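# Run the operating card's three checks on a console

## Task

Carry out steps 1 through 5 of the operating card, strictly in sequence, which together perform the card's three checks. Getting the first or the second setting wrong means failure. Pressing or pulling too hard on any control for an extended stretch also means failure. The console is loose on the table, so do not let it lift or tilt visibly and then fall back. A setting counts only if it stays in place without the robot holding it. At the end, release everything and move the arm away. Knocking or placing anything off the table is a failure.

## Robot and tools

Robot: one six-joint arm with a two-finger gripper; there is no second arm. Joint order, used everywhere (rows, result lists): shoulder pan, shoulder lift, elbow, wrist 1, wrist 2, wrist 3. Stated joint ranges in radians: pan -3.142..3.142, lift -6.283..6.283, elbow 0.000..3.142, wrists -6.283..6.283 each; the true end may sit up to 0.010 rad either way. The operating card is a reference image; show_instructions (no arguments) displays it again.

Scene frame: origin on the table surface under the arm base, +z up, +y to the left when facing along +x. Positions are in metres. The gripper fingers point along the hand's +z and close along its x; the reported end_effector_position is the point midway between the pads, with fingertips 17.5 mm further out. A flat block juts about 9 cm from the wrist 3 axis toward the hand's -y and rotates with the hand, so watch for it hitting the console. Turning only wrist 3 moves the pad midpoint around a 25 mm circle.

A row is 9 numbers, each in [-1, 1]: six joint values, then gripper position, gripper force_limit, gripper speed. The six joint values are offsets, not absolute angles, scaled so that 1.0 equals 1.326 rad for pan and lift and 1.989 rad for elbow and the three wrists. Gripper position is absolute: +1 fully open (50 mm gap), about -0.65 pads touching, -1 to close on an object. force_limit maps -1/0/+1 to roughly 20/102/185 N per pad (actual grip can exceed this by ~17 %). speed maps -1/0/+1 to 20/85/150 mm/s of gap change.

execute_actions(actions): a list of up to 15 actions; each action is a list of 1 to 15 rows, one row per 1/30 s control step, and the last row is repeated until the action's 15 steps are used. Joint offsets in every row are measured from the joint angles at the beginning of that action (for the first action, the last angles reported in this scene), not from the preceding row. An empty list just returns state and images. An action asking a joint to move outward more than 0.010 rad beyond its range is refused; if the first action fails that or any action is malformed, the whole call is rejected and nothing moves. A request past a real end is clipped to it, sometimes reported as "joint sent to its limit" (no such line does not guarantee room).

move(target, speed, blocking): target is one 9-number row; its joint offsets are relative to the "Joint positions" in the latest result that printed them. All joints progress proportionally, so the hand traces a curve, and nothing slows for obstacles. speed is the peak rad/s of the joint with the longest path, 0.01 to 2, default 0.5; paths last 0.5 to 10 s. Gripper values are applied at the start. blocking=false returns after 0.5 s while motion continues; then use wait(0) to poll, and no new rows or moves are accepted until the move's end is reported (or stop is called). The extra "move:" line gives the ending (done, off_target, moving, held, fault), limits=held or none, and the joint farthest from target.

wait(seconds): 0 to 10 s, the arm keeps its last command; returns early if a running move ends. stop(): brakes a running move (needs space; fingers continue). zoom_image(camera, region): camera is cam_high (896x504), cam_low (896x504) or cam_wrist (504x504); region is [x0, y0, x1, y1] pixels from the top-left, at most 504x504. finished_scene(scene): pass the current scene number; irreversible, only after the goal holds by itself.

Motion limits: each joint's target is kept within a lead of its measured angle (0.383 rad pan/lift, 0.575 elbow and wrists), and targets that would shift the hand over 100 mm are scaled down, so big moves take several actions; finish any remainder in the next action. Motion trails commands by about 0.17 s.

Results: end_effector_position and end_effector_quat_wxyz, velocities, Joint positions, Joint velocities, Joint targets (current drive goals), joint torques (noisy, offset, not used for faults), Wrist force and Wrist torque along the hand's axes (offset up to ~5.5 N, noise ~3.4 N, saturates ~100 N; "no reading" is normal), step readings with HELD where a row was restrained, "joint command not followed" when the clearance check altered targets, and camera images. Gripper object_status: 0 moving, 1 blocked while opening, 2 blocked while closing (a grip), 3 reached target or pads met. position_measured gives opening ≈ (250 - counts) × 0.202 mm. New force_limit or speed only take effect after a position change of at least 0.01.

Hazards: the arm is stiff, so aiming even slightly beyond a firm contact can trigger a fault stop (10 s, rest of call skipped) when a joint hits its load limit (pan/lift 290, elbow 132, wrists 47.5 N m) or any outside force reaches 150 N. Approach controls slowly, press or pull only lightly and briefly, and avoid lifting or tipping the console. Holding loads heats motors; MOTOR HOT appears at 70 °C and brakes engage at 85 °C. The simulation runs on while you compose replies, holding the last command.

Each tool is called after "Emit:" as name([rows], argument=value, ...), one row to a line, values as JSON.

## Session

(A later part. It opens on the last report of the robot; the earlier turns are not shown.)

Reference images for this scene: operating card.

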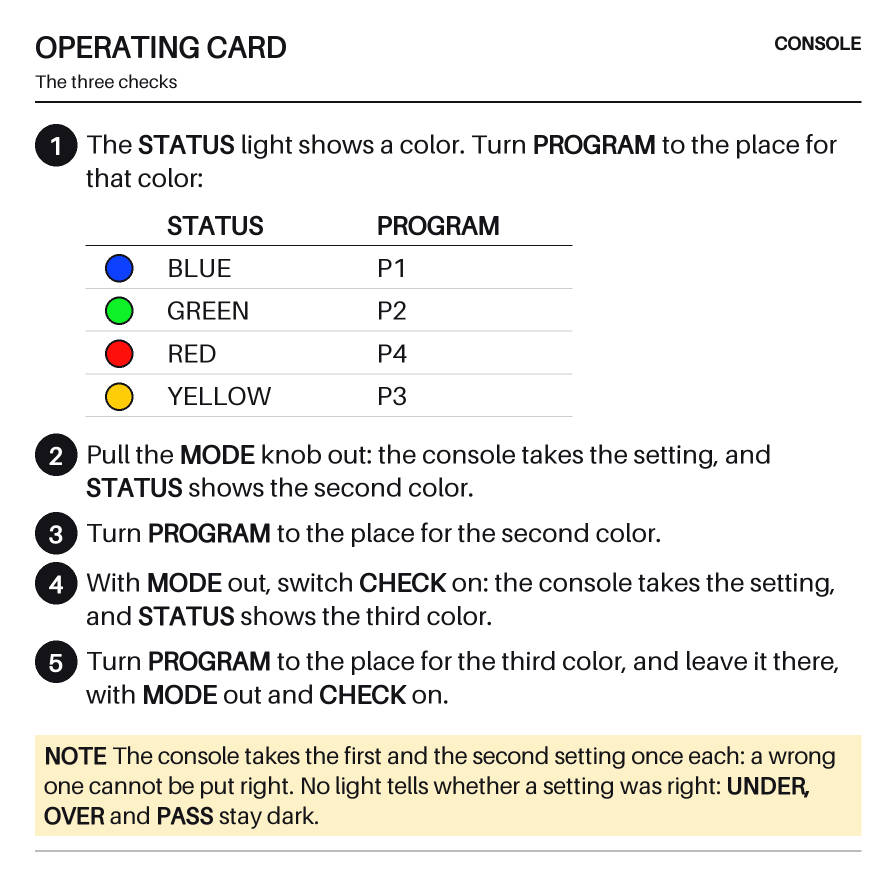

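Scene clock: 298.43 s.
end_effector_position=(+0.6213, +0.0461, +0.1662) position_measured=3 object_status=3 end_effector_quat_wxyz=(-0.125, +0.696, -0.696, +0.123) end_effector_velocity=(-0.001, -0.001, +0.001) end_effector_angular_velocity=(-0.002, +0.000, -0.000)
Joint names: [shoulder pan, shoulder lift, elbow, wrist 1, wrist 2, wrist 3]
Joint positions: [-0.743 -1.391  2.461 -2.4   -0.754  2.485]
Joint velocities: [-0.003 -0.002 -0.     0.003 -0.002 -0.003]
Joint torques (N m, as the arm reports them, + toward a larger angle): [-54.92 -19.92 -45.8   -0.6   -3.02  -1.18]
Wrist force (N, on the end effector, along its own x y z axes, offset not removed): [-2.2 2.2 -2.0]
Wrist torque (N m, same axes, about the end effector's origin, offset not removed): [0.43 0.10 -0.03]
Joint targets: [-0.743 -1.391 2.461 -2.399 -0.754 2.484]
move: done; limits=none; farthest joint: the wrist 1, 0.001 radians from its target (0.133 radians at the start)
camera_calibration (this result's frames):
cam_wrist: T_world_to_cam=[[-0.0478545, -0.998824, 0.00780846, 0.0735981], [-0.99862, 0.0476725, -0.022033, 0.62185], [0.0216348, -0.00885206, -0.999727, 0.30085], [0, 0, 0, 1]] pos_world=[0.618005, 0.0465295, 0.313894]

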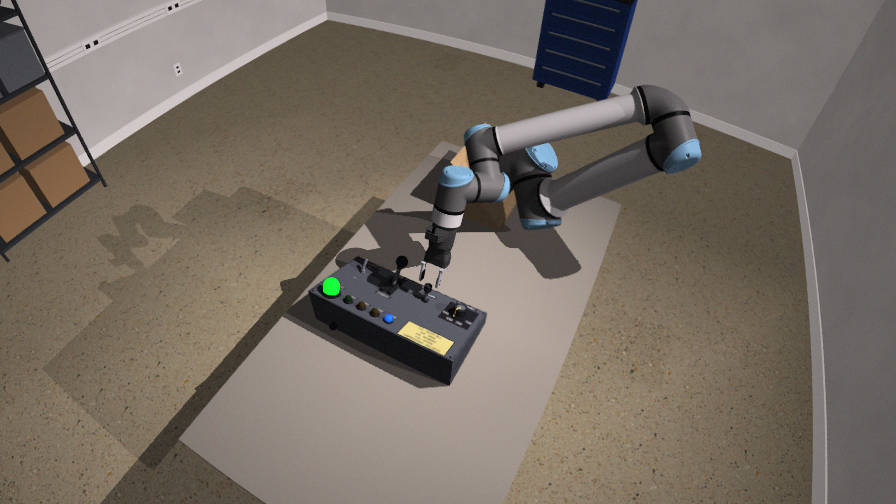

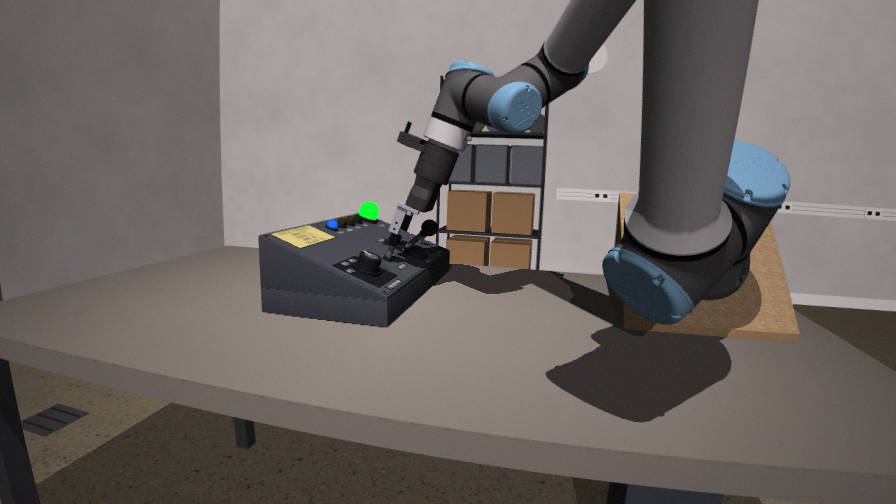

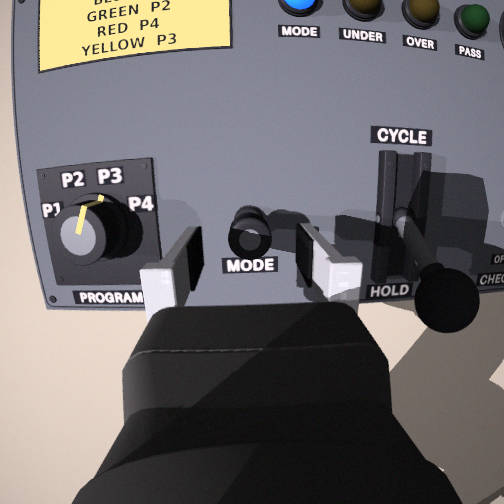

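Emit:
move(target=[0.1220,-0.1439,0.0046,0.0051,0.0126,0.3139,1,-0.88,0], speed=0.7)

Scene clock: 311.07 s.
end_effector_position=(+0.6195, +0.1670, +0.1600) position_measured=3 object_status=3 end_effector_quat_wxyz=(+0.146, -0.548, +0.818, -0.095) end_effector_velocity=(+0.000, +0.000, +0.001) end_effector_angular_velocity=(-0.001, -0.000, -0.001)
Joint names: [shoulder pan, shoulder lift, elbow, wrist 1, wrist 2, wrist 3]
Joint positions: [-0.581 -1.581  2.47  -2.39  -0.729  3.109]
Joint velocities: [ 0.001 -0.001 -0.001 -0.    -0.001  0.003]
Joint torques (N m, as the arm reports them, + toward a larger angle): [-21.36 -17.47 -29.64  -0.62   3.48   3.04]
Wrist force (N, on the end effector, along its own x y z axes, offset not removed): [-1.9 -1.4 0.4]
Wrist torque (N m, same axes, about the end effector's origin, offset not removed): [-0.09 0.06 -0.08]
Joint targets: [-0.581 -1.582 2.470 -2.390 -0.729 3.109]
move: done; limits=none; farthest joint: the wrist 3, 0.001 radians from its target (0.625 radians at the start)
camera_calibration (this result's frames):
cam_wrist: T_world_to_cam=[[-0.401042, -0.907909, -0.12193, 0.418624], [-0.915278, 0.402633, 0.0123922, 0.497738], [0.0378418, 0.116569, -0.992461, 0.263675], [0, 0, 0, 1]] pos_world=[0.613477, 0.14893, 0.306562]

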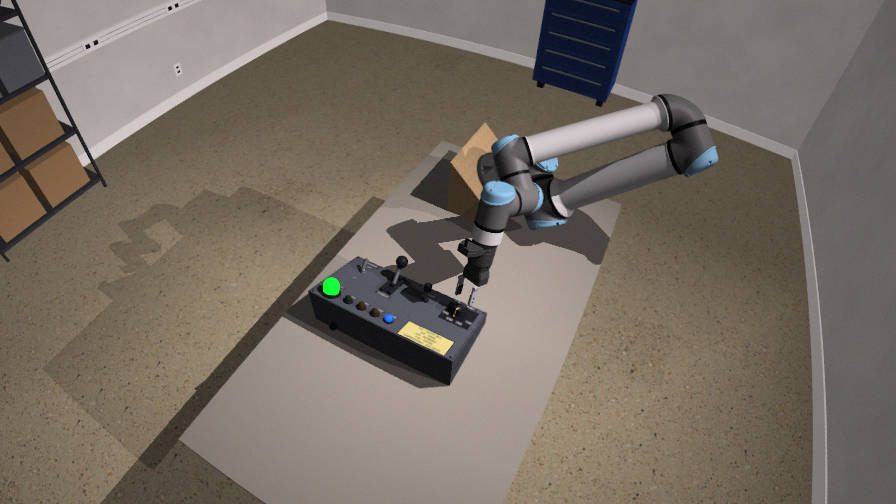

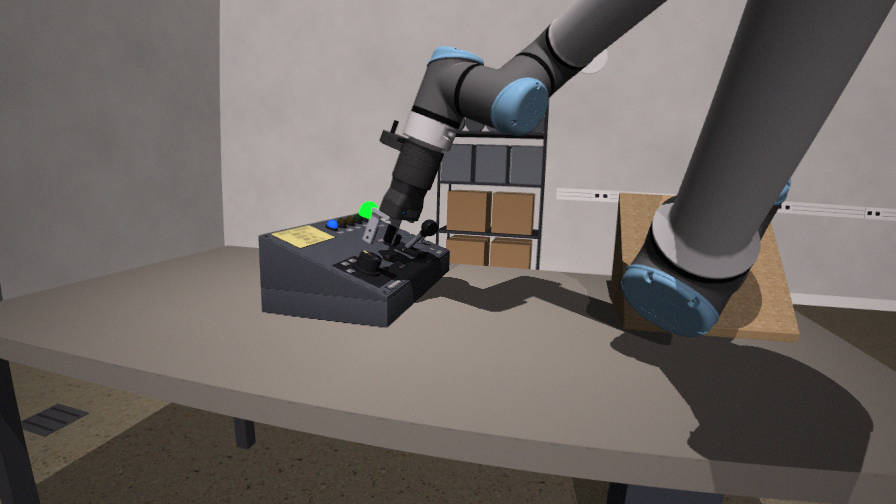

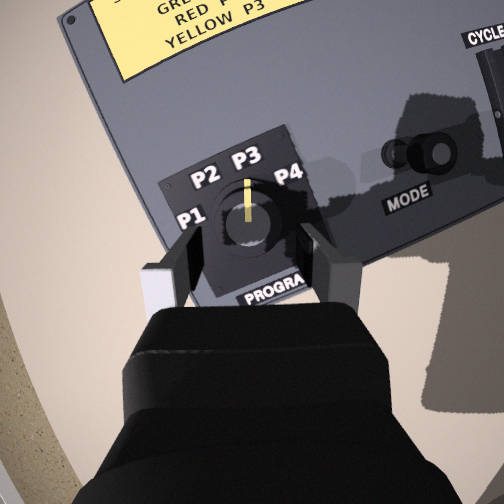

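Emit:
move(target=[0.0573,0.0870,0.0008,-0.1018,0,0.0581,1,-0.88,0], speed=0.25)

Emit:
zoom_image(camera="cam_wrist", region=[170,160,330,320])

Scene clock: 324.37 s.
end_effector_position=(+0.6399, +0.1654, +0.1159) position_measured=3 object_status=3 end_effector_quat_wxyz=(+0.145, -0.548, +0.818, -0.096) end_effector_velocity=(+0.001, +0.001, -0.000) end_effector_angular_velocity=(+0.001, -0.002, +0.001)
Joint names: [shoulder pan, shoulder lift, elbow, wrist 1, wrist 2, wrist 3]
Joint positions: [-0.505 -1.466  2.472 -2.592 -0.729  3.224]
Joint velocities: [ 0.001  0.002  0.    -0.005  0.002  0.003]
Joint torques (N m, as the arm reports them, + toward a larger angle): [-23.78   0.52 -25.57  -7.12   2.09   2.62]
Wrist force (N, on the end effector, along its own x y z axes, offset not removed): [-4.0 0.5 2.0]
Wrist torque (N m, same axes, about the end effector's origin, offset not removed): [0.18 0.43 0.10]
Joint targets: [-0.505 -1.466 2.472 -2.592 -0.729 3.224]
move: done; limits=none; farthest joint: the shoulder lift, 0.001 radians from its target (0.116 radians at the start)
camera_calibration (this result's frames):
cam_wrist: T_world_to_cam=[[-0.402742, -0.907364, -0.120374, 0.420827], [-0.914542, 0.404305, 0.0122388, 0.516811], [0.0375629, 0.115017, -0.992653, 0.219712], [0, 0, 0, 1]] pos_world=[0.633877, 0.147623, 0.262429]

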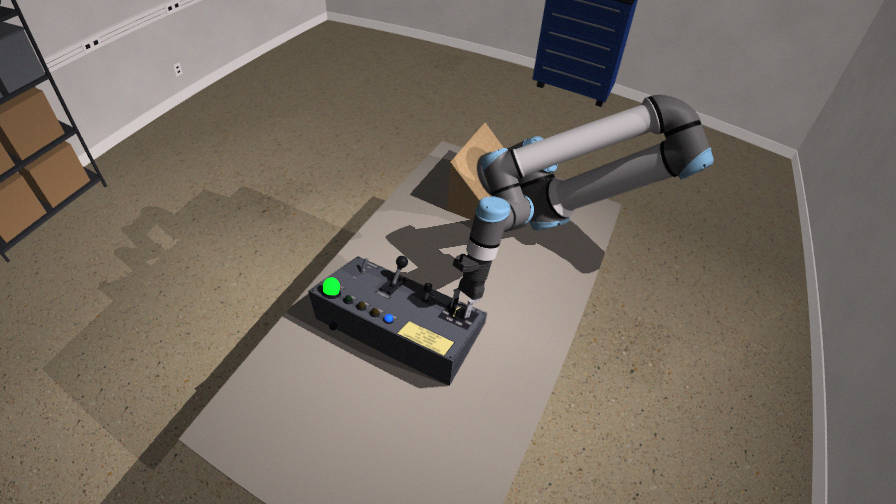

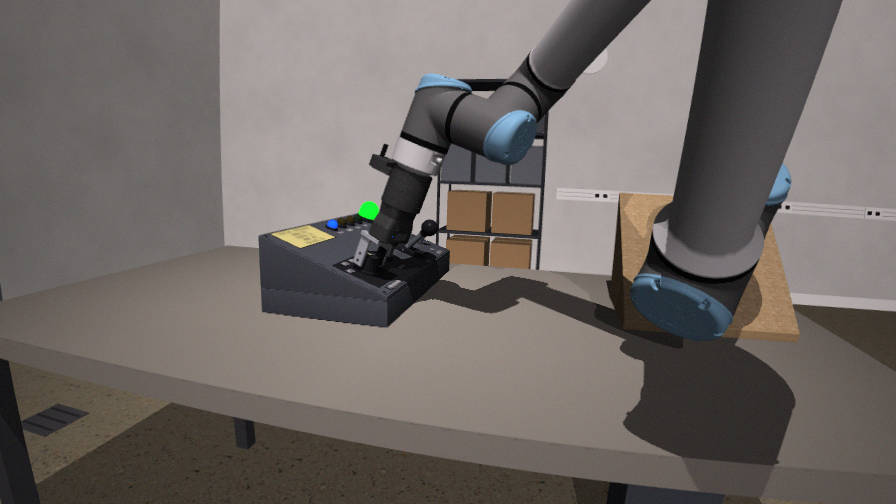

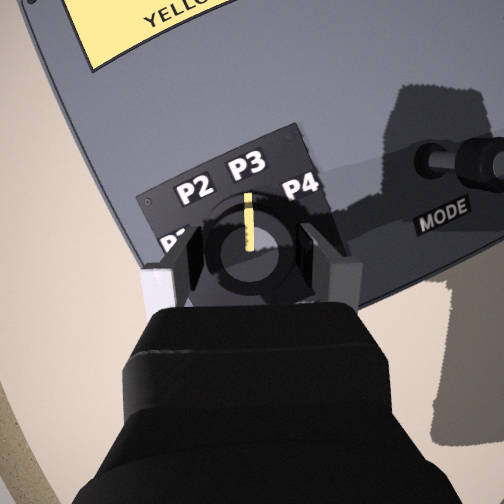

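Region (170, 160, 330, 320) of cam_wrist's 504x504 image, scaled by 3.150, with more detail than that image has.

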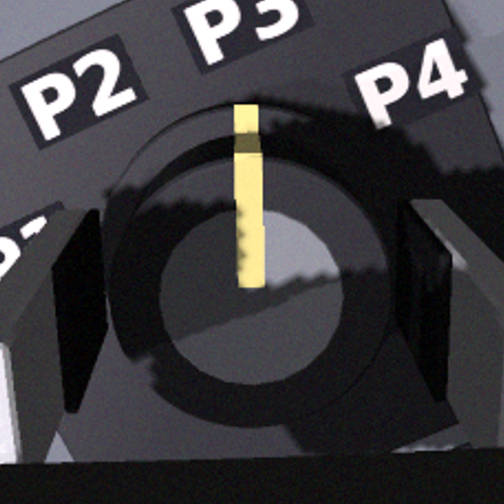

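Emit:
execute_actions([
  [[0,0,0,0,0,0,-1,-0.88,-0.6]],
])

Emit:
move(target=[-0.00958,0.00799,0.0023,-0.00043,0,-0.2070,-1,-0.88,-0.6], speed=0.7)

Scene clock: 332.10 s.
end_effector_position=(+0.6399, +0.1654, +0.1158) position_measured=36 object_status=2 end_effector_quat_wxyz=(+0.145, -0.548, +0.818, -0.096) end_effector_velocity=(+0.000, -0.000, +0.000) end_effector_angular_velocity=(+0.000, -0.000, -0.001)
Joint names: [shoulder pan, shoulder lift, elbow, wrist 1, wrist 2, wrist 3]
Joint positions: [-0.505 -1.466  2.472 -2.592 -0.729  3.224]
Joint velocities: [-0.001 -0.    -0.     0.001 -0.     0.   ]
Joint torques (N m, as the arm reports them, + toward a larger angle): [-53.05 -23.03 -27.49  -0.4   -1.37  -0.97]
Wrist force (N, on the end effector, along its own x y z axes, offset not removed): [-3.7 -3.6 3.7]
Wrist torque (N m, same axes, about the end effector's origin, offset not removed): [-0.35 0.23 0.06]
Joint targets: [-0.505 -1.466 2.472 -2.592 -0.729 3.224]
Step readings (joint positions):
0: [-0.505 -1.466 2.472 -2.592 -0.729 3.224]
1: [-0.505 -1.466 2.472 -2.592 -0.729 3.224]
2: [-0.505 -1.466 2.472 -2.592 -0.729 3.224]
4: [-0.505 -1.466 2.472 -2.592 -0.729 3.224]
8: [-0.505 -1.466 2.472 -2.592 -0.729 3.224]
15: Joint positions above
camera_calibration (this result's frames):
cam_wrist: T_world_to_cam=[[-0.402719, -0.907376, -0.12036, 0.420803], [-0.914555, 0.404275, 0.012291, 0.516821], [0.0375057, 0.115025, -0.992654, 0.219687], [0, 0, 0, 1]] pos_world=[0.633887, 0.147619, 0.262369]

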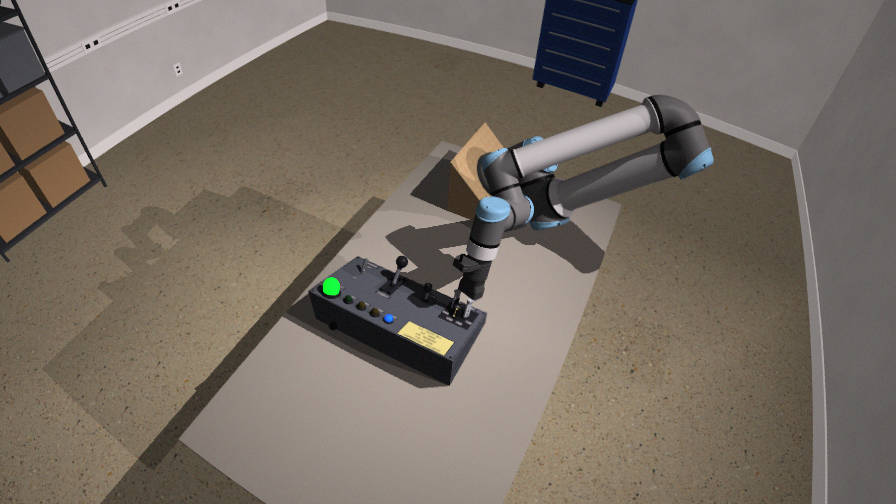

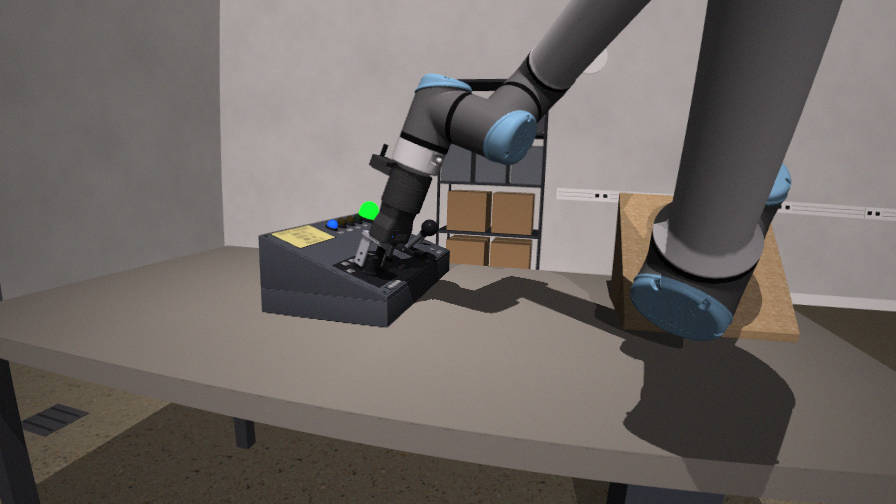

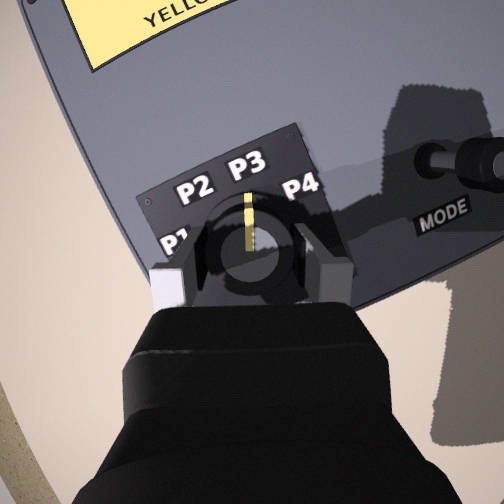

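Scene clock: 333.50 s.
end_effector_position=(+0.6400, +0.1657, +0.1158) position_measured=36 object_status=2 end_effector_quat_wxyz=(-0.124, +0.697, -0.696, +0.122) end_effector_velocity=(-0.000, +0.000, -0.000) end_effector_angular_velocity=(-0.000, -0.001, +0.003)
Joint names: [shoulder pan, shoulder lift, elbow, wrist 1, wrist 2, wrist 3]
Joint positions: [-0.518 -1.456  2.477 -2.593 -0.729  2.813]
Joint velocities: [-0.    -0.     0.001 -0.001  0.001 -0.003]
Joint torques (N m, as the arm reports them, + toward a larger angle): [-50.51  -0.53 -28.54  -6.93  -1.64  -0.77]
Wrist force (N, on the end effector, along its own x y z axes, offset not removed): [-0.1 5.4 -1.0]
Wrist torque (N m, same axes, about the end effector's origin, offset not removed): [0.41 -0.32 0.13]
Joint targets: [-0.518 -1.456 2.477 -2.593 -0.729 2.812]
move: done; limits=none; farthest joint: the shoulder pan, 0.000 radians from its target (0.013 radians at the start)
camera_calibration (this result's frames):
cam_wrist: T_world_to_cam=[[-0.0469995, -0.998851, 0.009316, 0.193549], [-0.998717, 0.046813, -0.0193203, 0.633604], [0.018862, -0.0102121, -0.99977, 0.253172], [0, 0, 0, 1]] pos_world=[0.637112, 0.166251, 0.263552]

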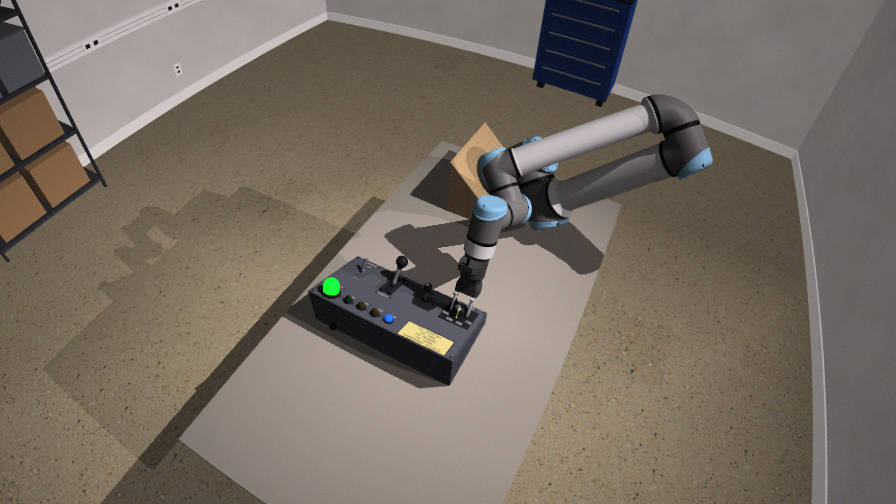

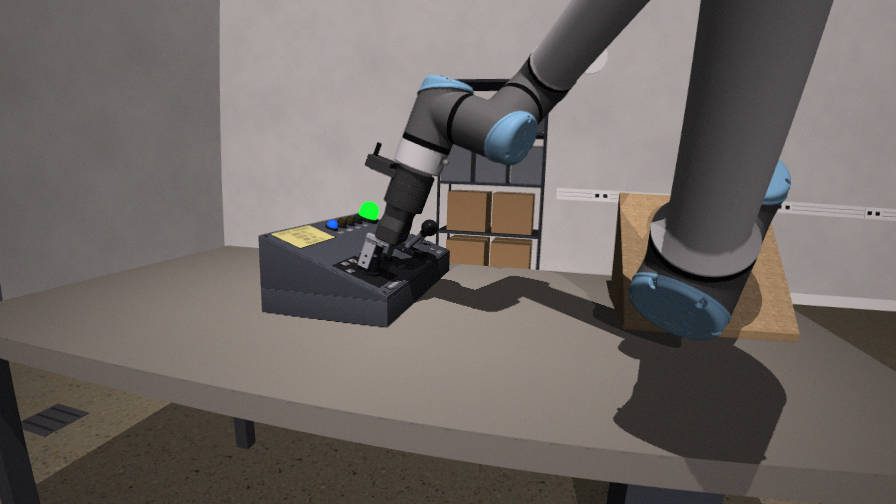

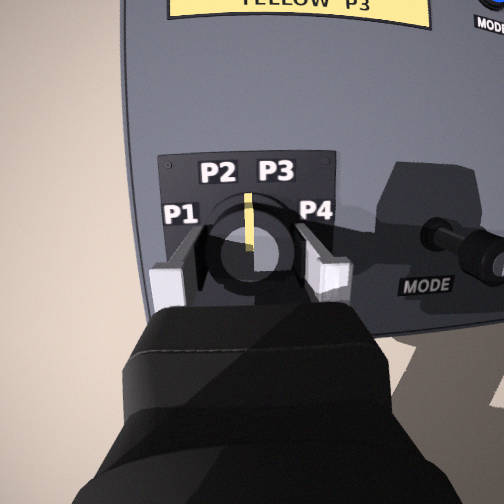

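Emit:
move(target=[-0.00843,0.01064,-0.00096,0.00019,0,-0.2060,-1,-0.88,-0.6], speed=0.7)

Emit:
execute_actions([
  [[0,0,0,0,0,0,1,-0.88,0]],
])

Scene clock: 343.97 s.
end_effector_position=(+0.6397, +0.1660, +0.1157) position_measured=36 object_status=2 end_effector_quat_wxyz=(-0.098, +0.819, -0.547, +0.144) end_effector_velocity=(-0.001, -0.001, -0.002) end_effector_angular_velocity=(-0.001, +0.003, +0.000)
Joint names: [shoulder pan, shoulder lift, elbow, wrist 1, wrist 2, wrist 3]
Joint positions: [-0.529 -1.442  2.475 -2.592 -0.729  2.403]
Joint velocities: [ 0.001  0.002  0.001  0.    -0.002 -0.002]
Joint torques (N m, as the arm reports them, + toward a larger angle): [-46.53  -2.91 -36.81   0.31  -0.78  -1.98]
Wrist force (N, on the end effector, along its own x y z axes, offset not removed): [9.1 -5.1 8.6]
Wrist torque (N m, same axes, about the end effector's origin, offset not removed): [0.19 0.15 0.16]
Joint targets: [-0.529 -1.442 2.475 -2.592 -0.729 2.403]
move: done; limits=none; farthest joint: the shoulder pan, 0.000 radians from its target (0.011 radians at the start)
camera_calibration (this result's frames):
cam_wrist: T_world_to_cam=[[0.314772, -0.938571, 0.141434, -0.0628961], [-0.948019, -0.31821, -0.00178349, 0.659439], [0.0466795, -0.13352, -0.989946, 0.254619], [0, 0, 0, 1]] pos_world=[0.633073, 0.184804, 0.262131]

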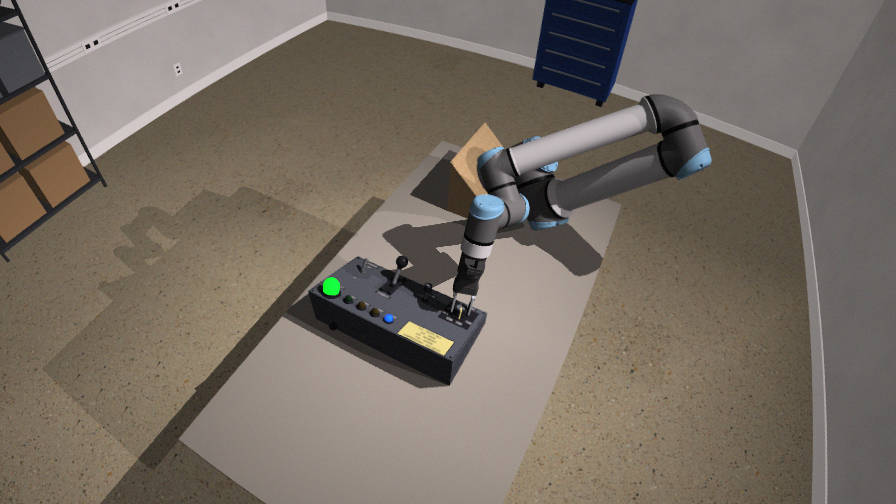

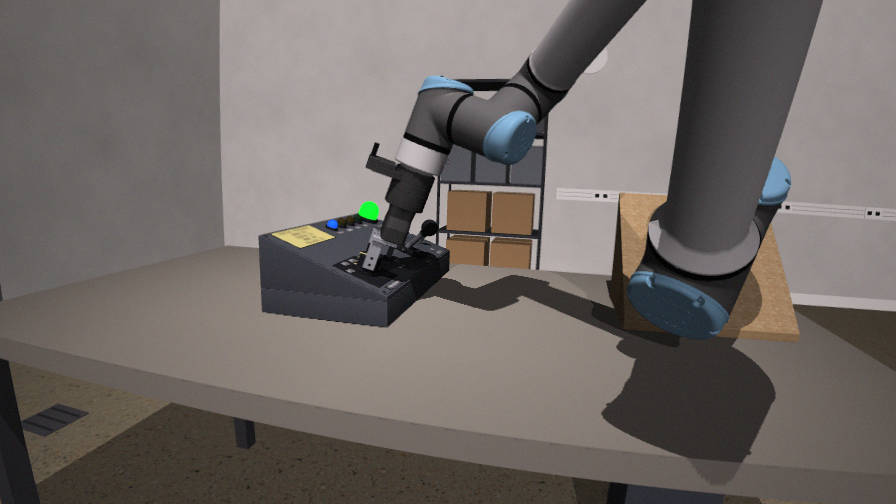

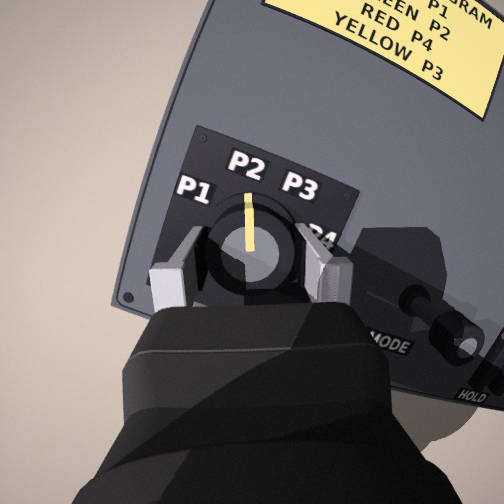

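Scene clock: 344.47 s.
end_effector_position=(+0.6397, +0.1660, +0.1157) position_measured=3 object_status=3 end_effector_quat_wxyz=(-0.098, +0.819, -0.547, +0.144) end_effector_velocity=(-0.000, -0.001, +0.000) end_effector_angular_velocity=(-0.001, -0.000, -0.002)
Joint names: [shoulder pan, shoulder lift, elbow, wrist 1, wrist 2, wrist 3]
Joint positions: [-0.529 -1.442  2.475 -2.592 -0.729  2.403]
Joint velocities: [-0.001  0.     0.     0.    -0.001  0.001]
Joint torques (N m, as the arm reports them, + toward a larger angle): [-47.76  -4.05 -35.06  -1.99  -1.2    2.85]
Wrist force (N, on the end effector, along its own x y z axes, offset not removed): [-2.5 -4.6 -1.7]
Wrist torque (N m, same axes, about the end effector's origin, offset not removed): [-0.83 0.30 -0.09]
Joint targets: [-0.529 -1.442 2.475 -2.592 -0.729 2.403]
Step readings (joint positions):
0: [-0.529 -1.442 2.475 -2.592 -0.729 2.403]
1: [-0.529 -1.442 2.475 -2.592 -0.729 2.403]
2: [-0.529 -1.442 2.475 -2.592 -0.729 2.403]
4: [-0.529 -1.442 2.475 -2.592 -0.729 2.403]
8: [-0.529 -1.442 2.475 -2.592 -0.729 2.403]
15: Joint positions above
camera_calibration (this result's frames):
cam_wrist: T_world_to_cam=[[0.314802, -0.938564, 0.141415, -0.0629103], [-0.948011, -0.318234, -0.00174717, 0.659422], [0.0466428, -0.133513, -0.989949, 0.254632], [0, 0, 0, 1]] pos_world=[0.633067, 0.184802, 0.262121]

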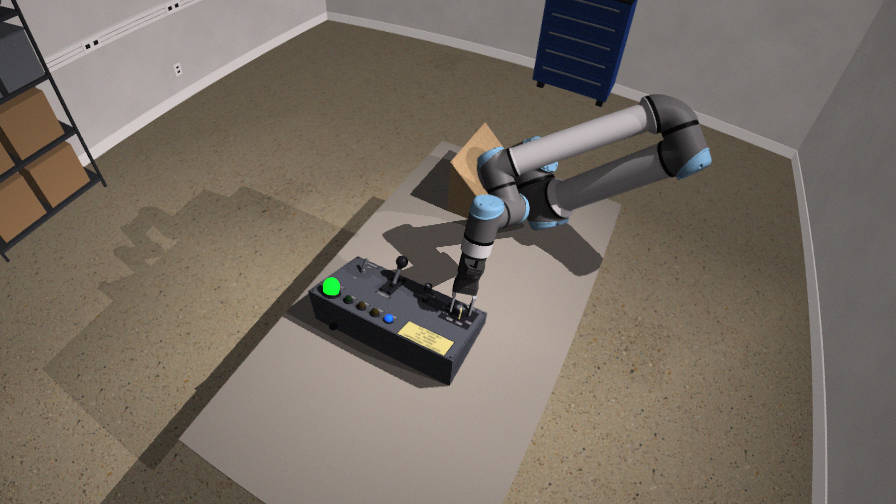

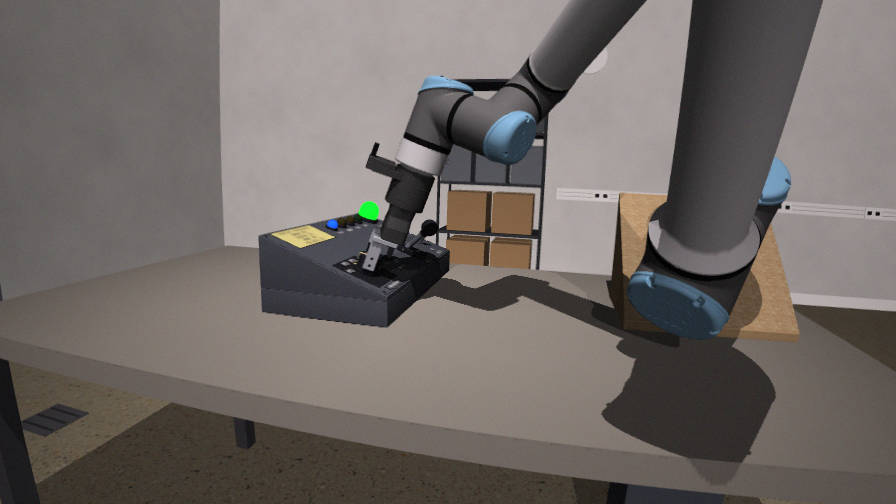

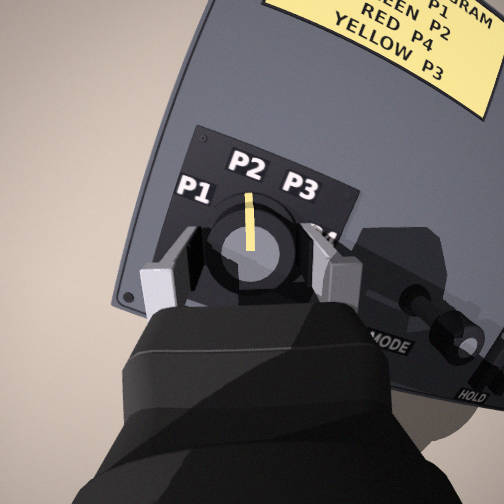

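Emit:
move(target=[-0.138,-0.2097,-0.002,0.2453,0,-0.1383,1,-0.6,0], speed=0.7)

Emit:
move(target=[-0.293,0.4656,-0.0534,-0.0883,-0.0840,-0.0481,-0.7,-0.6,0], speed=0.7)

Scene clock: 378.47 s.
end_effector_position=(+0.5823, +0.1793, +0.2144) position_measured=3 object_status=3 end_effector_quat_wxyz=(-0.108, +0.819, -0.545, +0.143) end_effector_velocity=(+0.000, -0.000, +0.001) end_effector_angular_velocity=(+0.001, -0.002, +0.001)
Joint names: [shoulder pan, shoulder lift, elbow, wrist 1, wrist 2, wrist 3]
Joint positions: [-0.712 -1.719  2.471 -2.105 -0.729  2.128]
Joint velocities: [-0.002 -0.001  0.     0.002  0.001 -0.002]
Joint torques (N m, as the arm reports them, + toward a larger angle): [-42.05  -7.19 -49.    -0.52  -0.59  -0.83]
Wrist force (N, on the end effector, along its own x y z axes, offset not removed): [-3.7 -1.9 0.6]
Wrist torque (N m, same axes, about the end effector's origin, offset not removed): [-0.41 0.57 0.08]
Joint targets: [-0.712 -1.720 2.471 -2.104 -0.729 2.128]
move: done; limits=none; farthest joint: the shoulder lift, 0.001 radians from its target (0.278 radians at the start)
camera_calibration (this result's frames):
cam_wrist: T_world_to_cam=[[0.320228, -0.938683, 0.127779, -0.0464743], [-0.945664, -0.324761, -0.0158009, 0.61222], [0.0563295, -0.115776, -0.991677, 0.348364], [0, 0, 0, 1]] pos_world=[0.574214, 0.195533, 0.361076]

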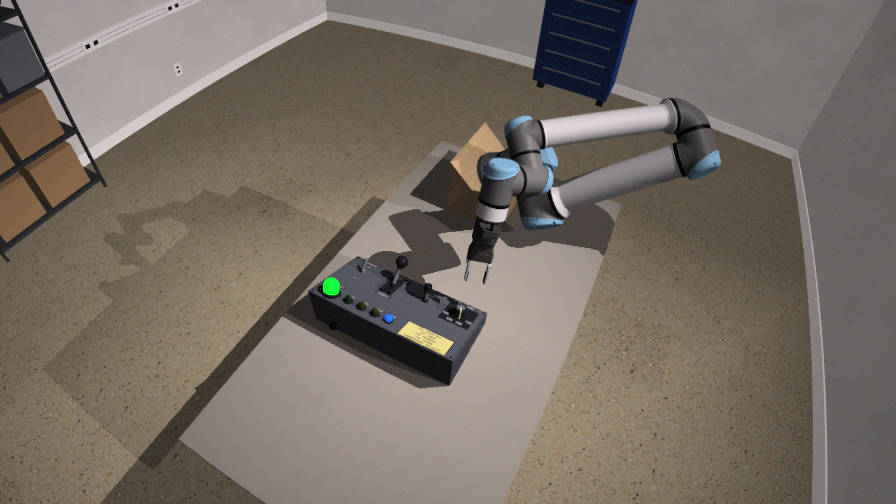

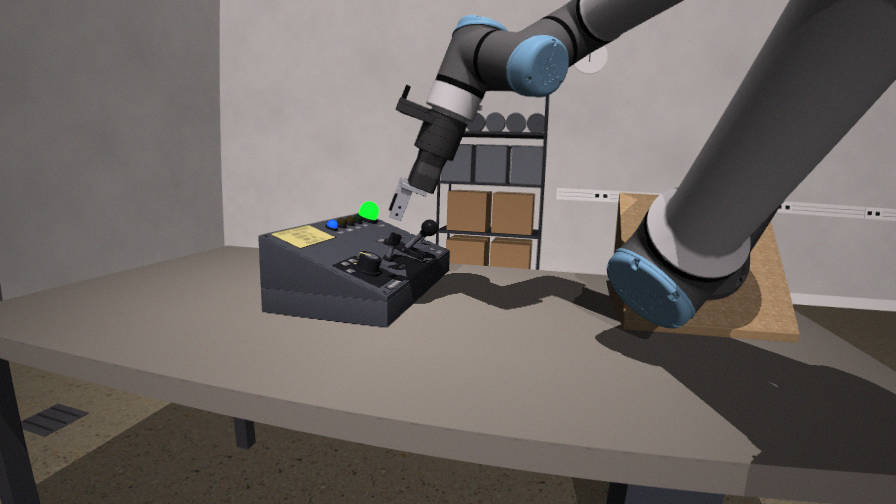

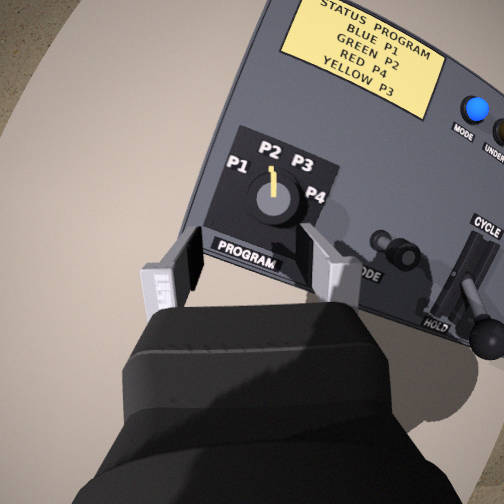

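Scene clock: 380.17 s.
end_effector_position=(+0.5495, -0.1943, +0.2166) position_measured=252 object_status=3 end_effector_quat_wxyz=(-0.125, +0.696, -0.696, +0.122) end_effector_velocity=(-0.001, -0.002, -0.000) end_effector_angular_velocity=(+0.002, -0.001, -0.004)
Joint names: [shoulder pan, shoulder lift, elbow, wrist 1, wrist 2, wrist 3]
Joint positions: [-1.1   -1.102  2.365 -2.28  -0.896  2.033]
Joint velocities: [-0.003  0.003  0.    -0.    -0.001  0.001]
Joint torques (N m, as the arm reports them, + toward a larger angle): [-58.16  -9.18 -49.79  -7.68  -2.54  -1.49]
Wrist force (N, on the end effector, along its own x y z axes, offset not removed): [-4.1 1.2 -3.6]
Wrist torque (N m, same axes, about the end effector's origin, offset not removed): [0.22 0.60 0.08]
Joint targets: [-1.100 -1.102 2.364 -2.280 -0.896 2.033]
move: done; limits=none; farthest joint: the shoulder pan, 0.001 radians from its target (0.389 radians at the start)
camera_calibration (this result's frames):
cam_wrist: T_world_to_cam=[[-0.0472645, -0.998855, 0.00739389, -0.170606], [-0.998679, 0.0471042, -0.0205262, 0.562284], [0.0201544, -0.00835428, -0.999762, 0.351611], [0, 0, 0, 1]] pos_world=[0.546391, -0.193959, 0.36433]

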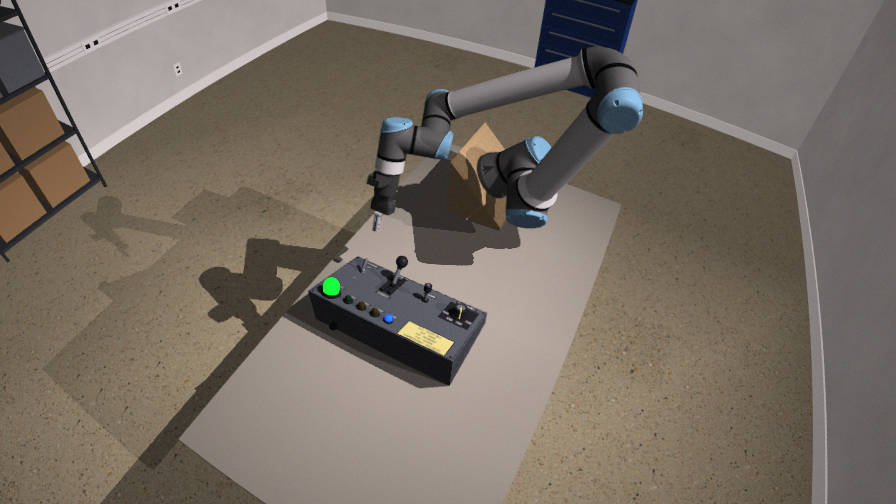

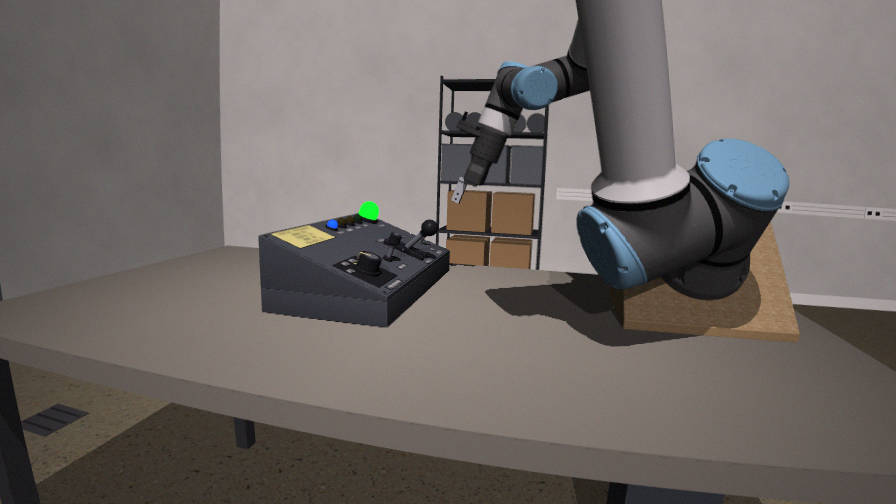

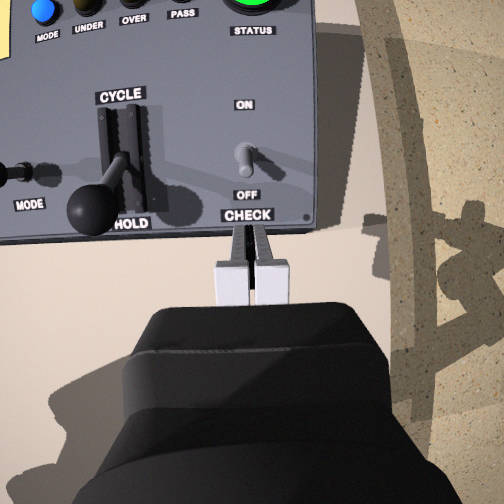

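Emit:
move(target=[0.1030,0.1423,0.0140,-0.1610,0.0332,0.0792,-0.7,-0.6,0], speed=0.4)

Scene clock: 393.37 s.
end_effector_position=(+0.5891, -0.1940, +0.1105) position_measured=252 object_status=3 end_effector_quat_wxyz=(-0.125, +0.697, -0.696, +0.123) end_effector_velocity=(+0.001, +0.000, -0.001) end_effector_angular_velocity=(-0.001, +0.000, +0.002)
Joint names: [shoulder pan, shoulder lift, elbow, wrist 1, wrist 2, wrist 3]
Joint positions: [-0.964 -0.914  2.392 -2.6   -0.83   2.19 ]
Joint velocities: [ 0.003  0.002 -0.001 -0.004  0.001  0.002]
Joint torques (N m, as the arm reports them, + toward a larger angle): [-37.65 -17.64 -25.42  -7.62   3.79   3.26]
Wrist force (N, on the end effector, along its own x y z axes, offset not removed): [-3.7 1.2 1.4]
Wrist torque (N m, same axes, about the end effector's origin, offset not removed): [0.28 0.53 -0.03]
Joint targets: [-0.963 -0.914 2.392 -2.600 -0.830 2.190]
move: done; limits=none; farthest joint: the shoulder lift, 0.001 radians from its target (0.189 radians at the start)
camera_calibration (this result's frames):
cam_wrist: T_world_to_cam=[[-0.0466528, -0.998878, 0.00808745, -0.168097], [-0.998695, 0.0464727, -0.0211869, 0.599598], [0.0207873, -0.00906532, -0.999743, 0.244252], [0, 0, 0, 1]] pos_world=[0.585896, -0.193559, 0.258253]

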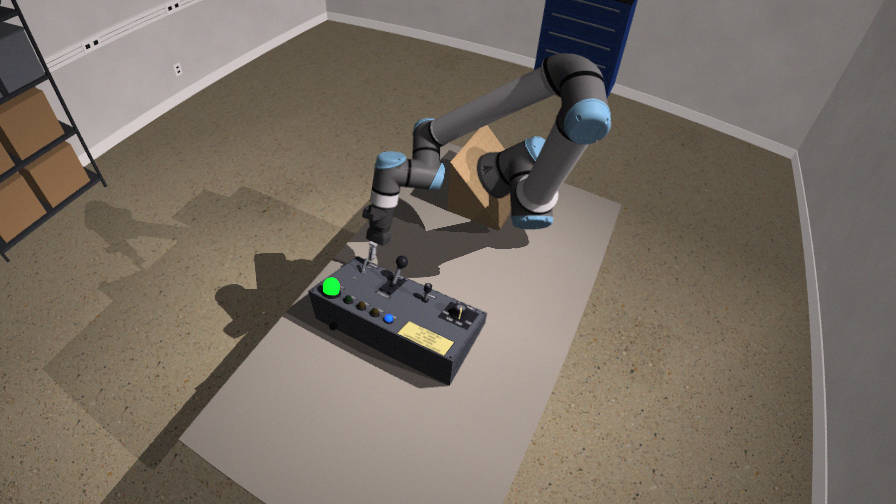

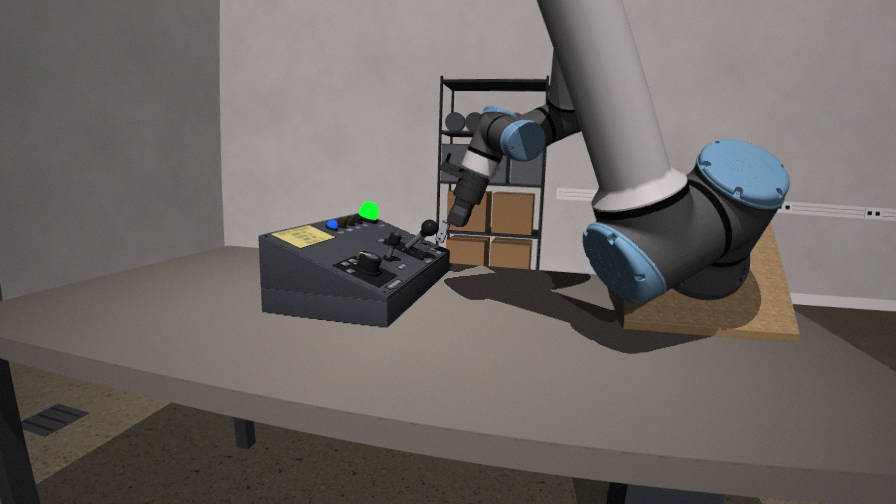

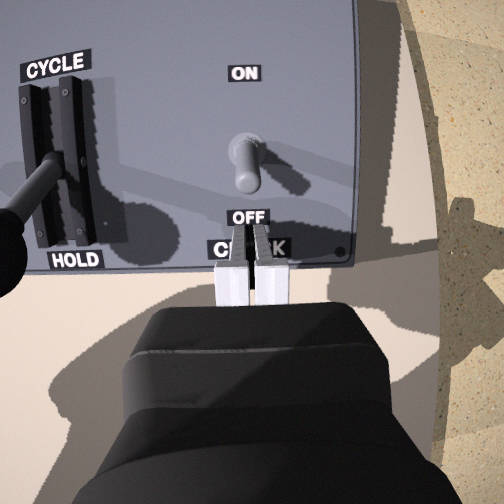

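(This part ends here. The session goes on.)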